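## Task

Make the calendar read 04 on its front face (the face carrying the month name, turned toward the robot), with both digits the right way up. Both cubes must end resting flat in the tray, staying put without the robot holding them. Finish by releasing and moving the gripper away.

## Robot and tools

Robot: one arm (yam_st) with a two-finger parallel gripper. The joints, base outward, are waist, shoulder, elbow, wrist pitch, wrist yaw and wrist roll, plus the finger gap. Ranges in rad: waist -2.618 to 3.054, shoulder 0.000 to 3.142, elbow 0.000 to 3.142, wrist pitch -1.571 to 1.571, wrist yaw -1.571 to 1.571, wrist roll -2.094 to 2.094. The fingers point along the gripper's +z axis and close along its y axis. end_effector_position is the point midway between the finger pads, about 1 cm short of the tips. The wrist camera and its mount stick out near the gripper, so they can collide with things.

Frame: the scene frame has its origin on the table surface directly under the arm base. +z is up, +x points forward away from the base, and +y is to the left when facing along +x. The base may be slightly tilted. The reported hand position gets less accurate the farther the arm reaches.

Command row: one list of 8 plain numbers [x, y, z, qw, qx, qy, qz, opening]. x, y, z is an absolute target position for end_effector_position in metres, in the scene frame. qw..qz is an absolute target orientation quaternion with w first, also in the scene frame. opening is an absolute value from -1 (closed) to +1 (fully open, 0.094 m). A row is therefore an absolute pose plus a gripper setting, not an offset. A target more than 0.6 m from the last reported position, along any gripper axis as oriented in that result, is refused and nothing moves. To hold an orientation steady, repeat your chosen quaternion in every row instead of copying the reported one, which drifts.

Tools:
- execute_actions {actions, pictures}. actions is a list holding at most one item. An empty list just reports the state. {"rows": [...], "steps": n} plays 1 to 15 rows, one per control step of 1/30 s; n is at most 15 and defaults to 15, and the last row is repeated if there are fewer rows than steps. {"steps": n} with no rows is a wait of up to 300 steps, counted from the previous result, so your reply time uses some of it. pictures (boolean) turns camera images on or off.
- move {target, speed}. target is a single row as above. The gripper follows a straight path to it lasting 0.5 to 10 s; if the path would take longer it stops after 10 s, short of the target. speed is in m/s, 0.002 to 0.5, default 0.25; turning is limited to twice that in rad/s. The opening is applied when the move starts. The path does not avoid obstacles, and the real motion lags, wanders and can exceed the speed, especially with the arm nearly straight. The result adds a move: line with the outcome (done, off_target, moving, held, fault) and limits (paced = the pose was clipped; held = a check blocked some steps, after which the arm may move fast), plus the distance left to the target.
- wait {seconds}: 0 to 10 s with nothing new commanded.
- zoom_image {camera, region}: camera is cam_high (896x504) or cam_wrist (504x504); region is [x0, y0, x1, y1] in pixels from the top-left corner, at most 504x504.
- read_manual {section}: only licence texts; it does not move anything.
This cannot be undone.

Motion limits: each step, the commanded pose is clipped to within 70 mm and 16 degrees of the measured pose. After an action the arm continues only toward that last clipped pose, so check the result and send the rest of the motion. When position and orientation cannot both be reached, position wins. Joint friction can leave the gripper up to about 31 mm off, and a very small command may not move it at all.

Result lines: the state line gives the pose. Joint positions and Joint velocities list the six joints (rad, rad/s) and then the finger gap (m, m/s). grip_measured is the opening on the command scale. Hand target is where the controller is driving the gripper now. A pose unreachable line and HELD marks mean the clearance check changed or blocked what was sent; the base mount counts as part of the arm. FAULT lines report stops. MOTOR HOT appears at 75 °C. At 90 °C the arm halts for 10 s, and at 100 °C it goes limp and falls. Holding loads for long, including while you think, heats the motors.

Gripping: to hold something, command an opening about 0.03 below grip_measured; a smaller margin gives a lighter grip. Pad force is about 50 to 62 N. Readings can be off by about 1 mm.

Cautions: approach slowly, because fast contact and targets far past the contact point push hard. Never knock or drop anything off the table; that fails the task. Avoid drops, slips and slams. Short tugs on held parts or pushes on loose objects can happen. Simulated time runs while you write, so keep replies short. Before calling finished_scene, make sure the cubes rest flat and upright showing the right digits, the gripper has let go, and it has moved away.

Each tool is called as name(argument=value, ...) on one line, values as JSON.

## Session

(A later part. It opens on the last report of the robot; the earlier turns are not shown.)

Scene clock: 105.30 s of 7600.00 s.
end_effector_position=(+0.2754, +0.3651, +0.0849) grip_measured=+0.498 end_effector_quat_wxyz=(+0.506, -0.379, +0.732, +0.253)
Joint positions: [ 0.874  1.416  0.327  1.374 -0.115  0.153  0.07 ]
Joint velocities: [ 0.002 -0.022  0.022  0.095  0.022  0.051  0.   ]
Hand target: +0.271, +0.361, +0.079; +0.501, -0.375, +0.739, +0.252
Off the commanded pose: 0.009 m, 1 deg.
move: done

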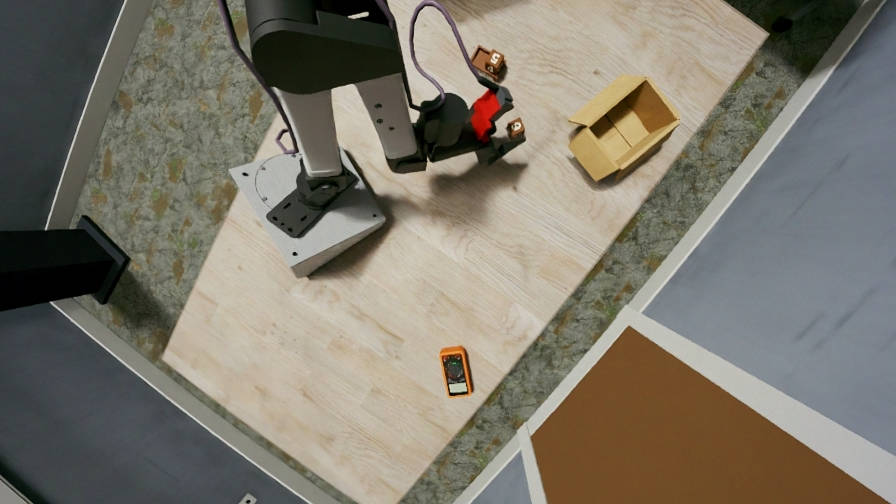

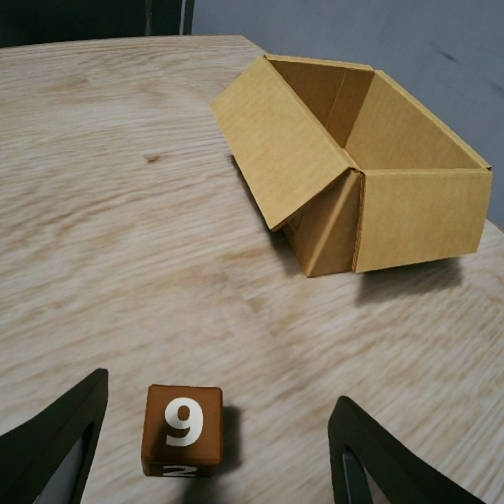

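move(target=[0.266,0.372,0.028,0.477,-0.39,0.748,0.248,0.6], speed=0.07)

Scene clock: 108.37 s of 7600.00 s.
end_effector_position=(+0.2627, +0.3634, +0.0235) grip_measured=+0.598 end_effector_quat_wxyz=(+0.462, -0.390, +0.759, +0.242)
Joint positions: [ 0.937  1.663  0.368  1.476 -0.085  0.145  0.075]
Joint velocities: [-0.012 -0.007  0.022  0.081  0.022  0.051 -0.   ]
Hand target: +0.266, +0.372, +0.028; +0.477, -0.390, +0.748, +0.248
Off the commanded pose: 0.010 m, 2 deg.
move: done

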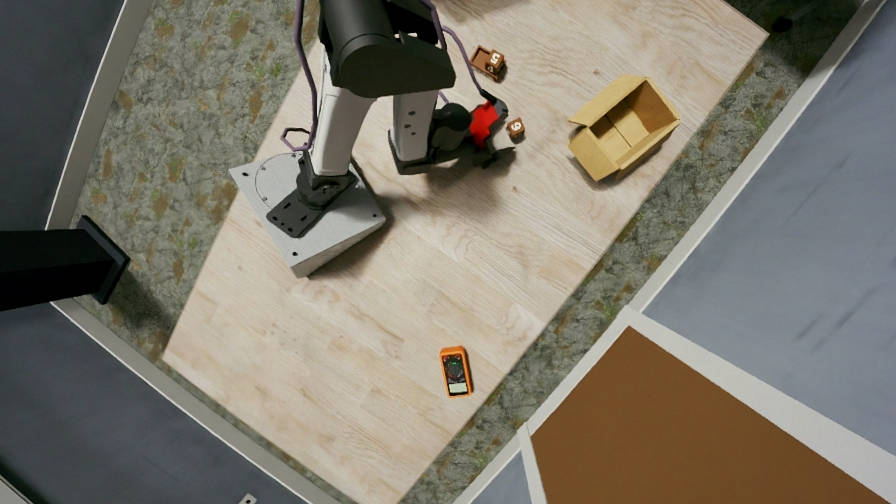

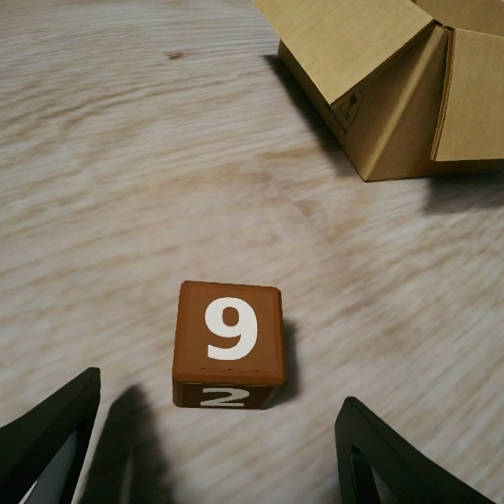

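move(target=[0.28,0.387,0.036,0.496,-0.383,0.735,0.258,0.4], speed=0.05)

Scene clock: 112.43 s of 7600.00 s.
end_effector_position=(+0.2744, +0.3816, +0.0328) grip_measured=+0.402 end_effector_quat_wxyz=(+0.484, -0.386, +0.743, +0.255)
Joint positions: [ 0.937  1.679  0.433  1.488 -0.083  0.144  0.066]
Joint velocities: [ 0.002  0.022 -0.002 -0.037  0.022  0.007 -0.   ]
Hand target: +0.280, +0.387, +0.036; +0.496, -0.382, +0.736, +0.258
Off the commanded pose: 0.008 m, 2 deg.
move: done

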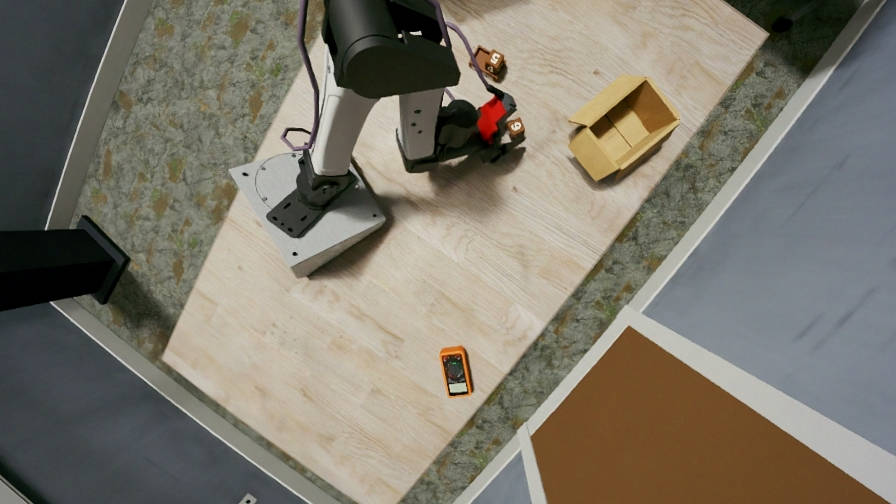

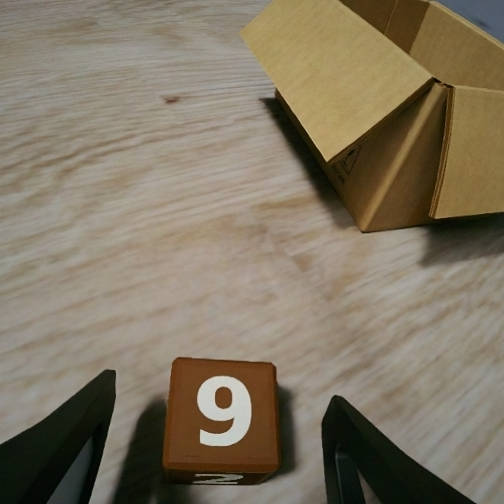

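execute_actions(actions=[{"rows":[[0.276,0.381,0.026,0.489,-0.386,0.74,0.254,0.1]],"steps":15}])

Scene clock: 116.30 s of 7600.00 s.
end_effector_position=(+0.2734, +0.3777, +0.0236) grip_measured=+0.102 end_effector_quat_wxyz=(+0.479, -0.387, +0.746, +0.252)
Joint positions: [ 0.937  1.719  0.433  1.515 -0.083  0.144  0.052]
Joint velocities: [-0.002 -0.017 -0.002  0.051 -0.037  0.051 -0.001]
Hand target: +0.276, +0.381, +0.026; +0.489, -0.386, +0.740, +0.254
Off the commanded pose: 0.005 m, 1 deg.
Steps of this call (steps 1 to 90: nothing new was sent; then 0.37 s passed at rest; steps 91 to 105: all 15 steps of this action). Readings (end_effector_position):
91: (+0.2744, +0.3815, +0.0326)
92: (+0.2743, +0.3811, +0.0315)
94: (+0.2737, +0.3787, +0.0260)
98: (+0.2732, +0.3770, +0.0221)
105: the state above

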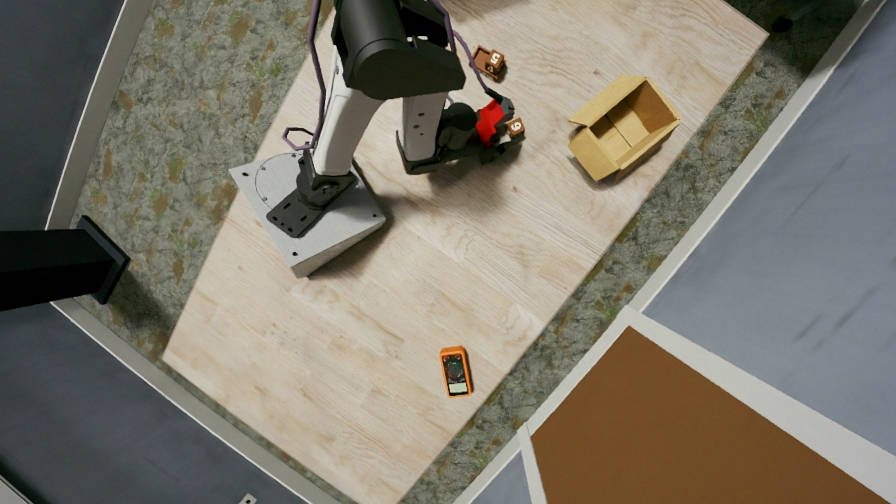

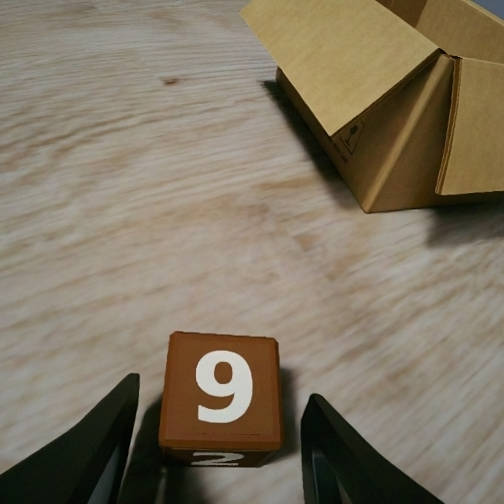

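execute_actions(actions=[{"rows":[[0.276,0.381,0.026,0.489,-0.386,0.74,0.254,-0.1],[0.276,0.381,0.026,0.489,-0.386,0.74,0.254,-0.2],[0.276,0.381,0.026,0.489,-0.386,0.74,0.254,-0.25],[0.276,0.381,0.026,0.489,-0.386,0.74,0.254,-0.28],[0.276,0.381,0.026,0.489,-0.386,0.74,0.254,-0.31],[0.276,0.381,0.026,0.489,-0.386,0.74,0.254,-0.35]],"steps":11}])

move(target=[0.25,0.40,0.14,0.38,-0.5,0.74,0.25,-0.35], speed=0.2)

move(target=[0.102,0.478,0.10,-0.0055,-0.977,0.0256,-0.212,-0.35], speed=0.35)

Scene clock: 123.33 s of 7600.00 s.
end_effector_position=(+0.2734, +0.3779, +0.0241) grip_measured=-0.333 end_effector_quat_wxyz=(+0.480, -0.387, +0.746, +0.253)
Joint positions: [ 0.937  1.719  0.433  1.517 -0.083  0.144  0.031]
Joint velocities: [-0.007 -0.032 -0.007 -0.051 -0.066 -0.022 -0.001]
Hand target: +0.276, +0.381, +0.026; +0.489, -0.386, +0.740, +0.254
Off the commanded pose: 0.004 m, 1 deg.
Steps of this call (steps 1 to 90: nothing new was sent; then 3.67 s passed at rest; steps 91 to 101: all 11 steps of this action). Readings (end_effector_position):
91: (+0.2734, +0.3778, +0.0240)
92: (+0.2734, +0.3778, +0.0240)
94: (+0.2734, +0.3778, +0.0240)
98: (+0.2734, +0.3779, +0.0241)
101: the state above

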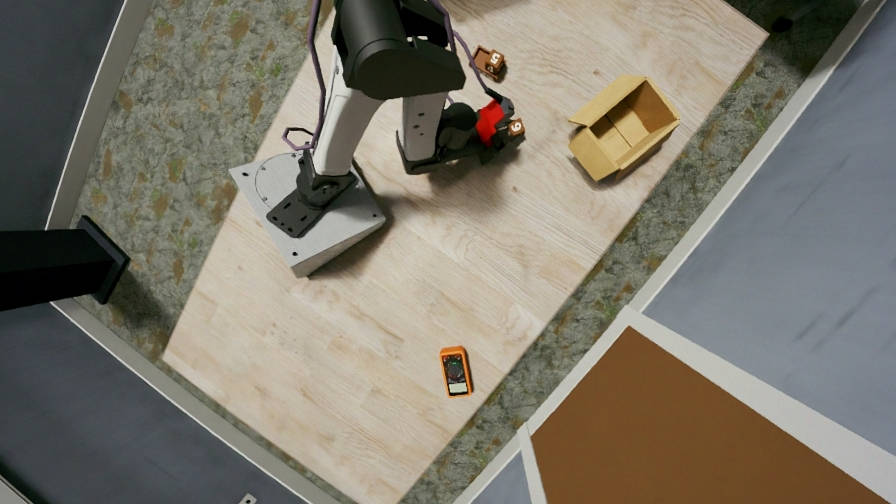

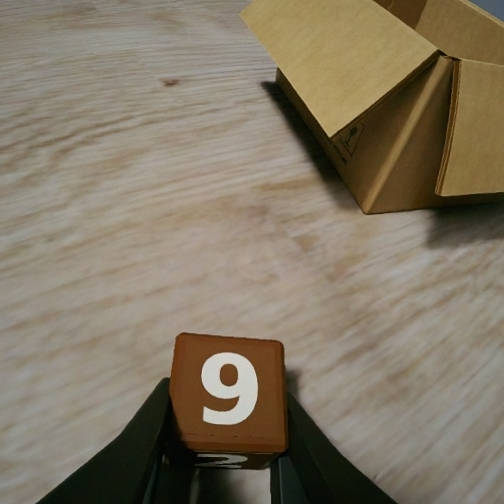

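Scene clock: 125.20 s of 7600.00 s.
end_effector_position=(+0.2454, +0.3917, +0.1258) grip_measured=-0.333 end_effector_quat_wxyz=(+0.365, -0.495, +0.749, +0.246)
Joint positions: [ 0.837  0.961  0.571  0.395 -0.383 -0.006  0.031]
Joint velocities: [ 0.007  0.032  0.007  0.022 -0.066  0.007 -0.001]
Hand target: +0.249, +0.399, +0.140; +0.380, -0.500, +0.737, +0.250
Off the commanded pose: 0.017 m, 2 deg.
move: off_target

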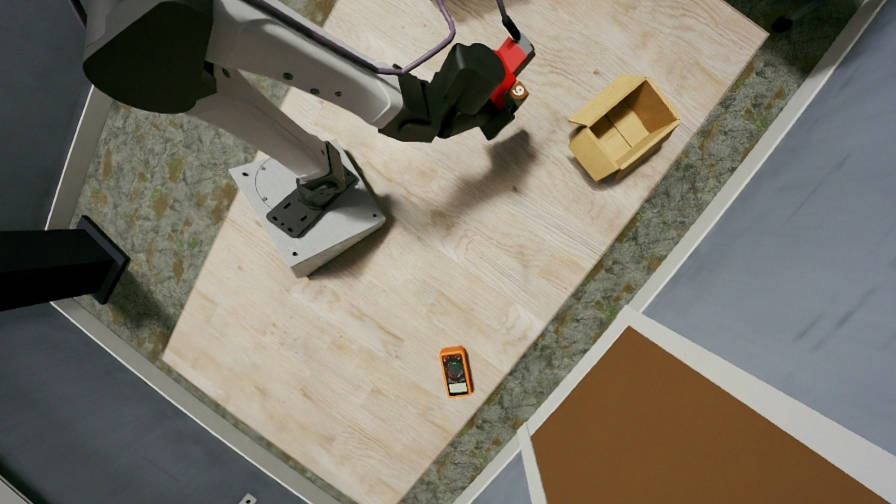

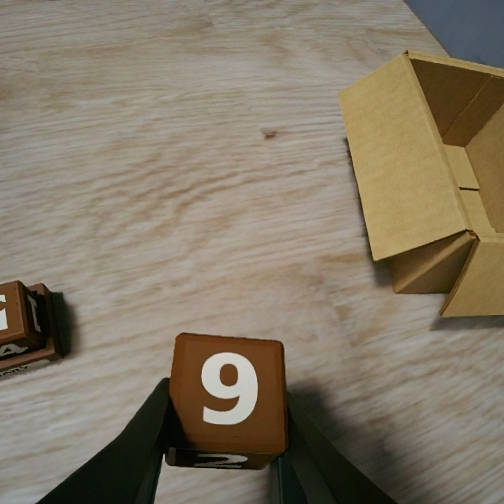

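Scene clock: 129.03 s of 7600.00 s.
end_effector_position=(+0.1046, +0.4733, +0.1011) grip_measured=-0.334 end_effector_quat_wxyz=(+0.002, +0.978, -0.026, +0.206)
Joint positions: [ 1.75   1.609  1.684 -1.094  0.744 -1.466  0.031]
Joint velocities: [ 0.012  0.017  0.017  0.007 -0.051  0.007 -0.   ]
Hand target: +0.103, +0.477, +0.104; +0.001, +0.978, -0.018, +0.210
Off the commanded pose: 0.005 m, 1 deg.
move: done

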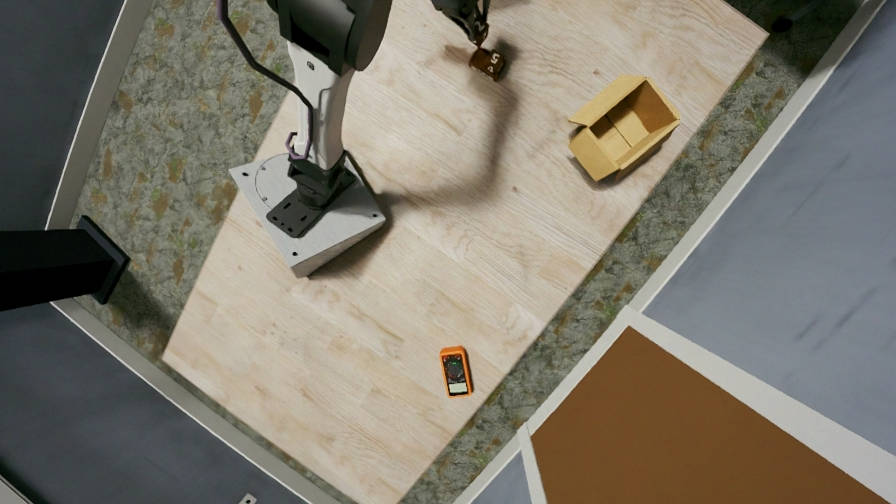

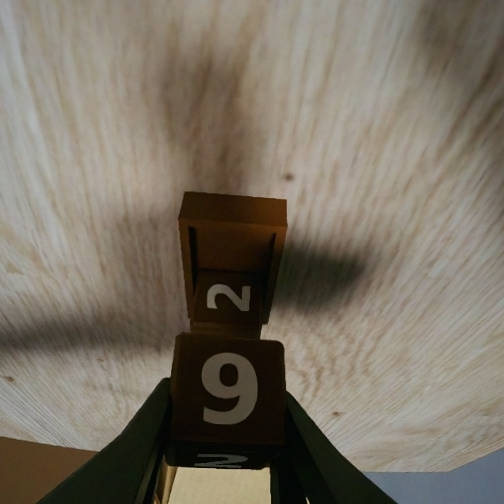

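move(target=[0.098,0.472,0.056,-0.0055,-0.977,0.0256,-0.212,-0.35], speed=0.06)

zoom_image(camera="cam_high", region=[430, 0, 550, 95])

Scene clock: 132.80 s of 7600.00 s.
end_effector_position=(+0.0966, +0.4761, +0.0639) grip_measured=-0.334 end_effector_quat_wxyz=(-0.002, +0.977, -0.031, +0.209)
Joint positions: [ 1.739  1.663  1.612 -0.953  0.745 -1.474  0.031]
Joint velocities: [-0.002 -0.007  0.007 -0.007 -0.007  0.037 -0.   ]
Hand target: +0.098, +0.472, +0.056; +0.006, +0.977, -0.026, +0.212
Off the commanded pose: 0.009 m, 1 deg.
move: done

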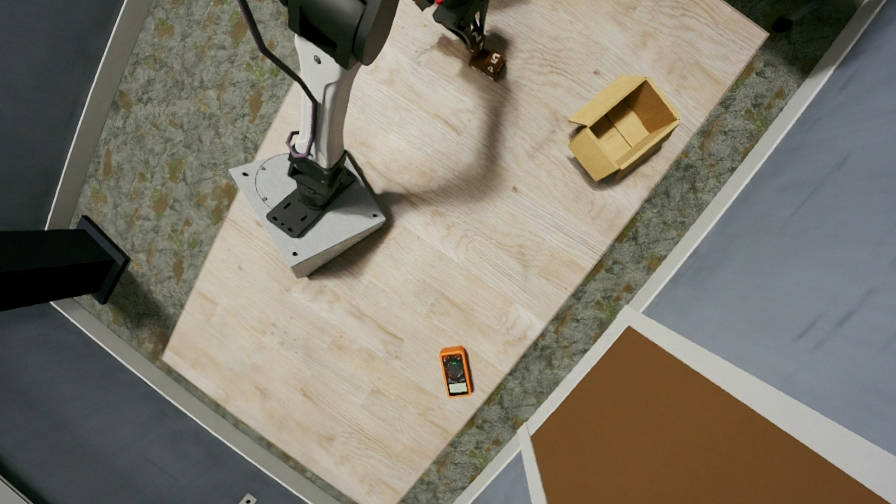

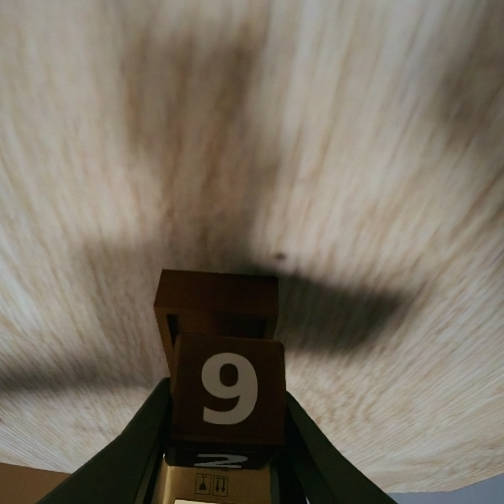

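Region (430, 0, 550, 95) of cam_high's 896x504 image, scaled by 4.200, with more detail than that image has; it fills the top 399 rows of this view, and the rest is white.

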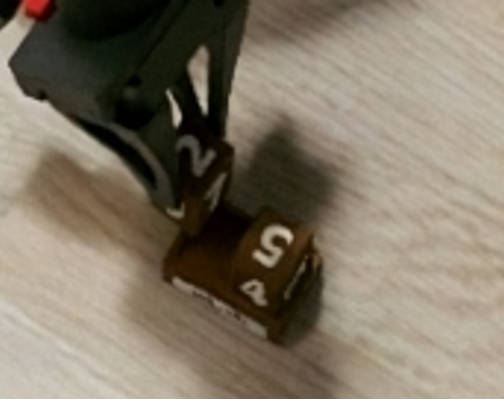

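move(target=[0.112,0.469,0.052,-0.0055,-0.977,0.0256,-0.212,-0.35], speed=0.03)

zoom_image(camera="cam_high", region=[430, 0, 550, 95])

Scene clock: 137.97 s of 7600.00 s.
end_effector_position=(+0.1104, +0.4712, +0.0531) grip_measured=-0.334 end_effector_quat_wxyz=(+0.007, +0.976, -0.027, +0.214)
Joint positions: [ 1.694  1.663  1.581 -0.908  0.729 -1.522  0.031]
Joint velocities: [ 0.002 -0.007  0.017  0.007 -0.007 -0.066 -0.   ]
Hand target: +0.112, +0.469, +0.052; +0.006, +0.977, -0.026, +0.212
Off the commanded pose: 0.003 m, 0 deg.
After step 90, 1.20 s passed at rest.
move: done

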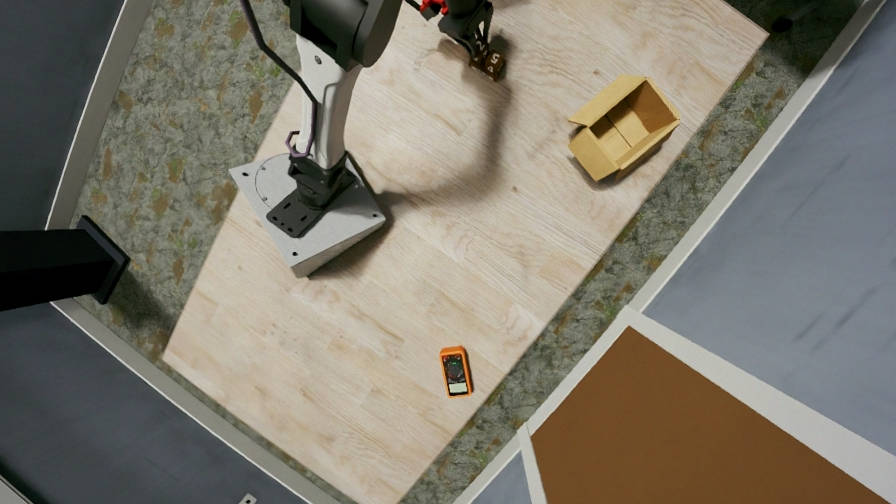

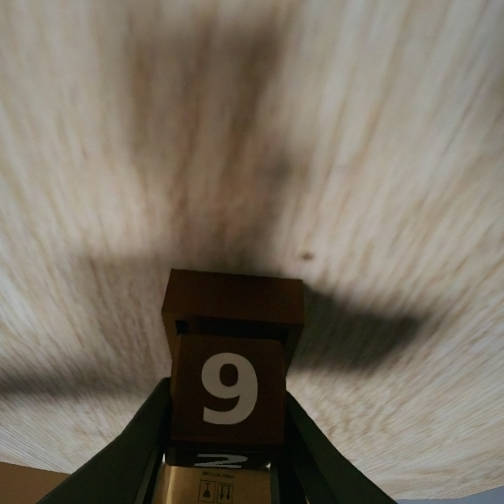

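Region (430, 0, 550, 95) of cam_high's 896x504 image, scaled by 4.200, with more detail than that image has; it fills the top 399 rows of this view, and the rest is white.

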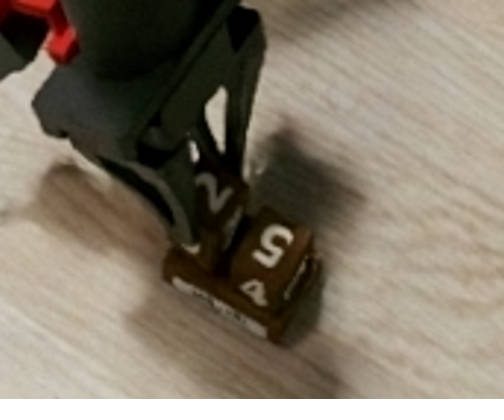

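move(target=[0.121,0.470,0.051,-0.0055,-0.977,0.0256,-0.212,-0.35], speed=0.02)

zoom_image(camera="cam_high", region=[430, 0, 550, 95])

Scene clock: 140.63 s of 7600.00 s.
end_effector_position=(+0.1184, +0.4719, +0.0506) grip_measured=-0.334 end_effector_quat_wxyz=(+0.008, +0.977, -0.026, +0.214)
Joint positions: [ 1.668  1.663  1.581 -0.892  0.714 -1.551  0.031]
Joint velocities: [-0.012 -0.012 -0.007 -0.051  0.037 -0.066 -0.   ]
Hand target: +0.121, +0.470, +0.051; +0.006, +0.977, -0.026, +0.212
Off the commanded pose: 0.003 m, 0 deg.
move: done

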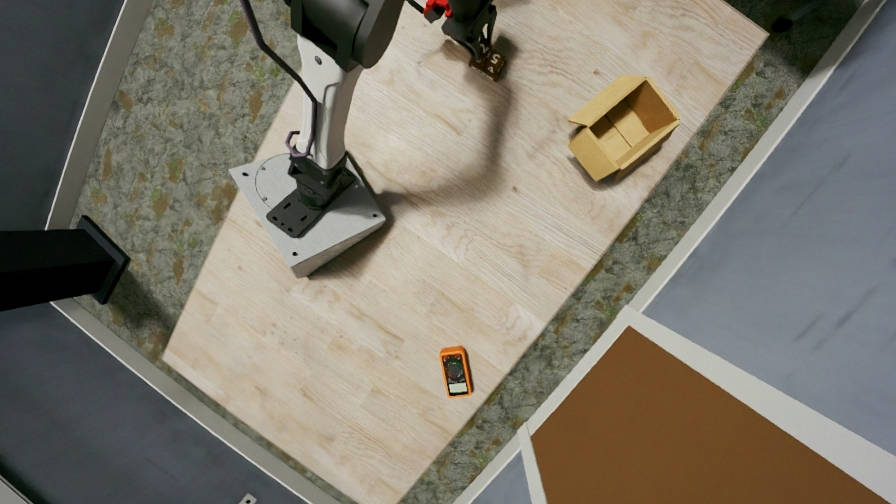

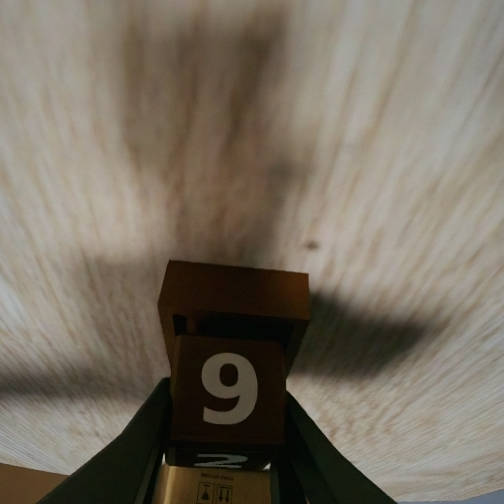

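Region (430, 0, 550, 95) of cam_high's 896x504 image, scaled by 4.200, with more detail than that image has; it fills the top 399 rows of this view, and the rest is white.

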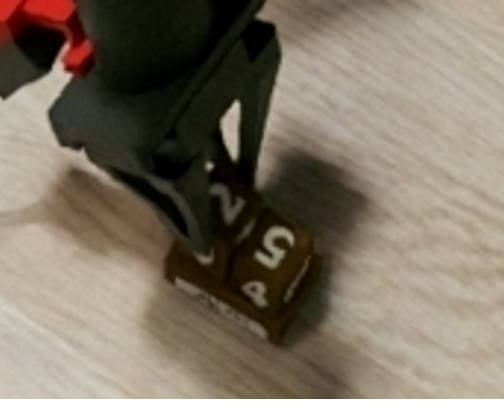

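move(target=[0.12,0.472,0.034,-0.016,-0.977,0.0235,-0.212,-0.35], speed=0.02)

zoom_image(camera="cam_high", region=[430, 0, 550, 95])

Scene clock: 145.20 s of 7600.00 s.
end_effector_position=(+0.1187, +0.4713, +0.0411) grip_measured=-0.334 end_effector_quat_wxyz=(+0.014, +0.976, -0.024, +0.214)
Joint positions: [ 1.66   1.686  1.581 -0.877  0.71  -1.557  0.031]
Joint velocities: [-0.022  0.012 -0.002  0.037  0.007 -0.022 -0.001]
Hand target: +0.120, +0.472, +0.034; +0.016, +0.977, -0.023, +0.212
Off the commanded pose: 0.007 m, 0 deg.
After step 90, 0.50 s passed at rest.
move: done

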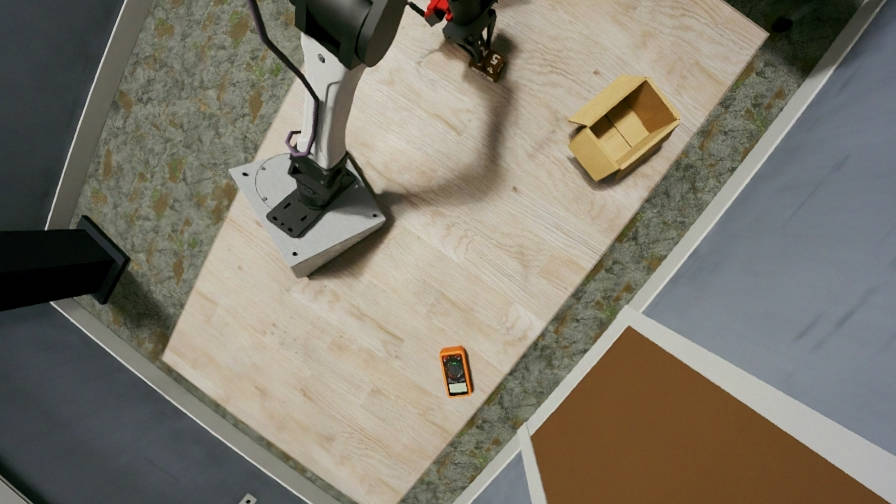

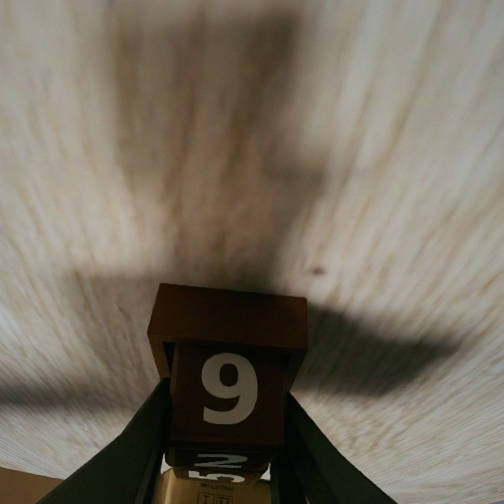

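Region (430, 0, 550, 95) of cam_high's 896x504 image, scaled by 4.200, with more detail than that image has; it fills the top 399 rows of this view, and the rest is white.

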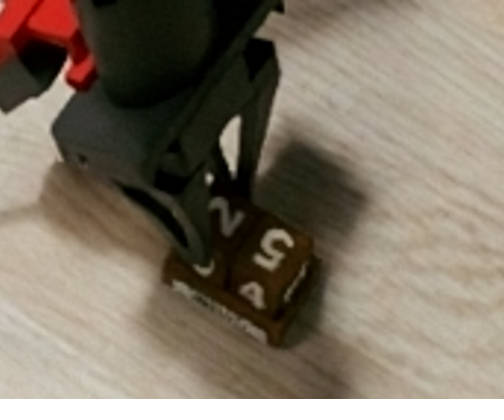

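It's in the pocket. Release and lift.

execute_actions(actions=[{"rows":[[0.119,0.471,0.041,-0.014,-0.977,0.0235,-0.212,-0.28],[0.119,0.471,0.041,-0.014,-0.977,0.0235,-0.212,-0.24],[0.119,0.471,0.041,-0.014,-0.977,0.0235,-0.212,0.6]],"steps":10}], pictures=false)

move(target=[0.08,0.46,0.19,-0.014,-0.977,0.0235,-0.212,0.6], speed=0.2)

zoom_image(camera="cam_high", region=[450, 25, 530, 90])

Scene clock: 149.90 s of 7600.00 s.
end_effector_position=(+0.1187, +0.4713, +0.0411) grip_measured=+0.598 end_effector_quat_wxyz=(+0.014, +0.976, -0.024, +0.214)
Joint positions: [ 1.66   1.686  1.581 -0.877  0.71  -1.557  0.075]
Joint velocities: [-0.007 -0.007 -0.002  0.066 -0.081  0.007  0.   ]
Hand target: +0.119, +0.471, +0.041; +0.014, +0.977, -0.023, +0.212
Off the commanded pose: 0.000 m, 0 deg.
Steps of this call (steps 1 to 90: nothing new was sent; then 1.37 s passed at rest; steps 91 to 100: all 10 steps of this action). Readings (end_effector_position):
91: (+0.1187, +0.4713, +0.0411)
92: (+0.1187, +0.4713, +0.0411)
94: (+0.1187, +0.4713, +0.0411)
98: (+0.1187, +0.4713, +0.0411)
100: the state above

Scene clock: 151.67 s of 7600.00 s.
end_effector_position=(+0.0839, +0.4559, +0.1881) grip_measured=+0.598 end_effector_quat_wxyz=(+0.013, +0.978, -0.023, +0.208)
Joint positions: [ 1.938  1.588  1.933 -1.562  0.826 -1.218  0.075]
Joint velocities: [-0.007 -0.017 -0.002 -0.066  0.066 -0.022 -0.   ]
Hand target: +0.082, +0.459, +0.190; +0.010, +0.977, -0.023, +0.211
Off the commanded pose: 0.006 m, 0 deg.
joint sent to its limit — the command would take joint 4 (wrist pitch) past its lower limit, so that joint was sent only as far as its limit.
move: done

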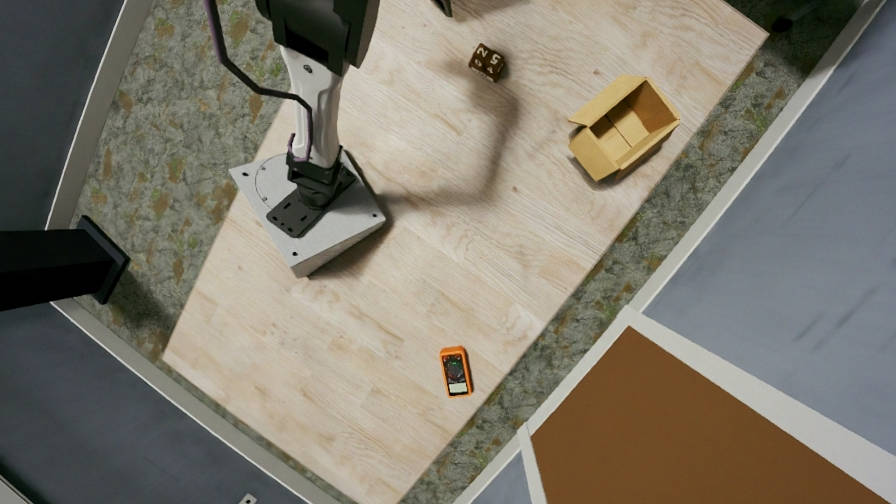

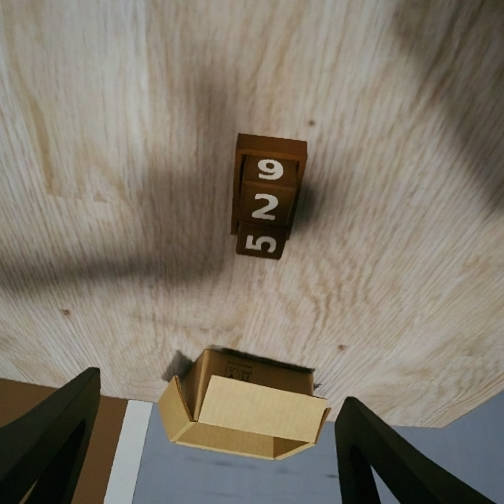

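Region (450, 25, 530, 90) of cam_high's 896x504 image, scaled by 6.300, with more detail than that image has; it fills the top 410 rows of this view, and the rest is white.

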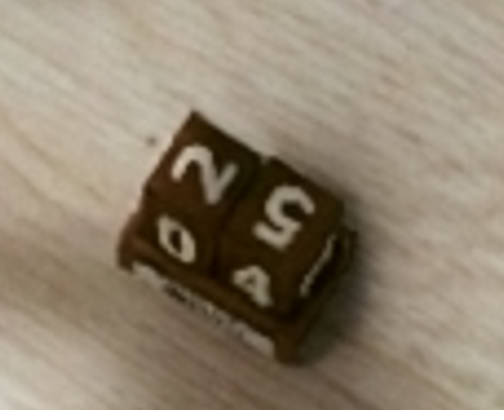

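finished_scene(scene=1)

The scene is finished: the task was done.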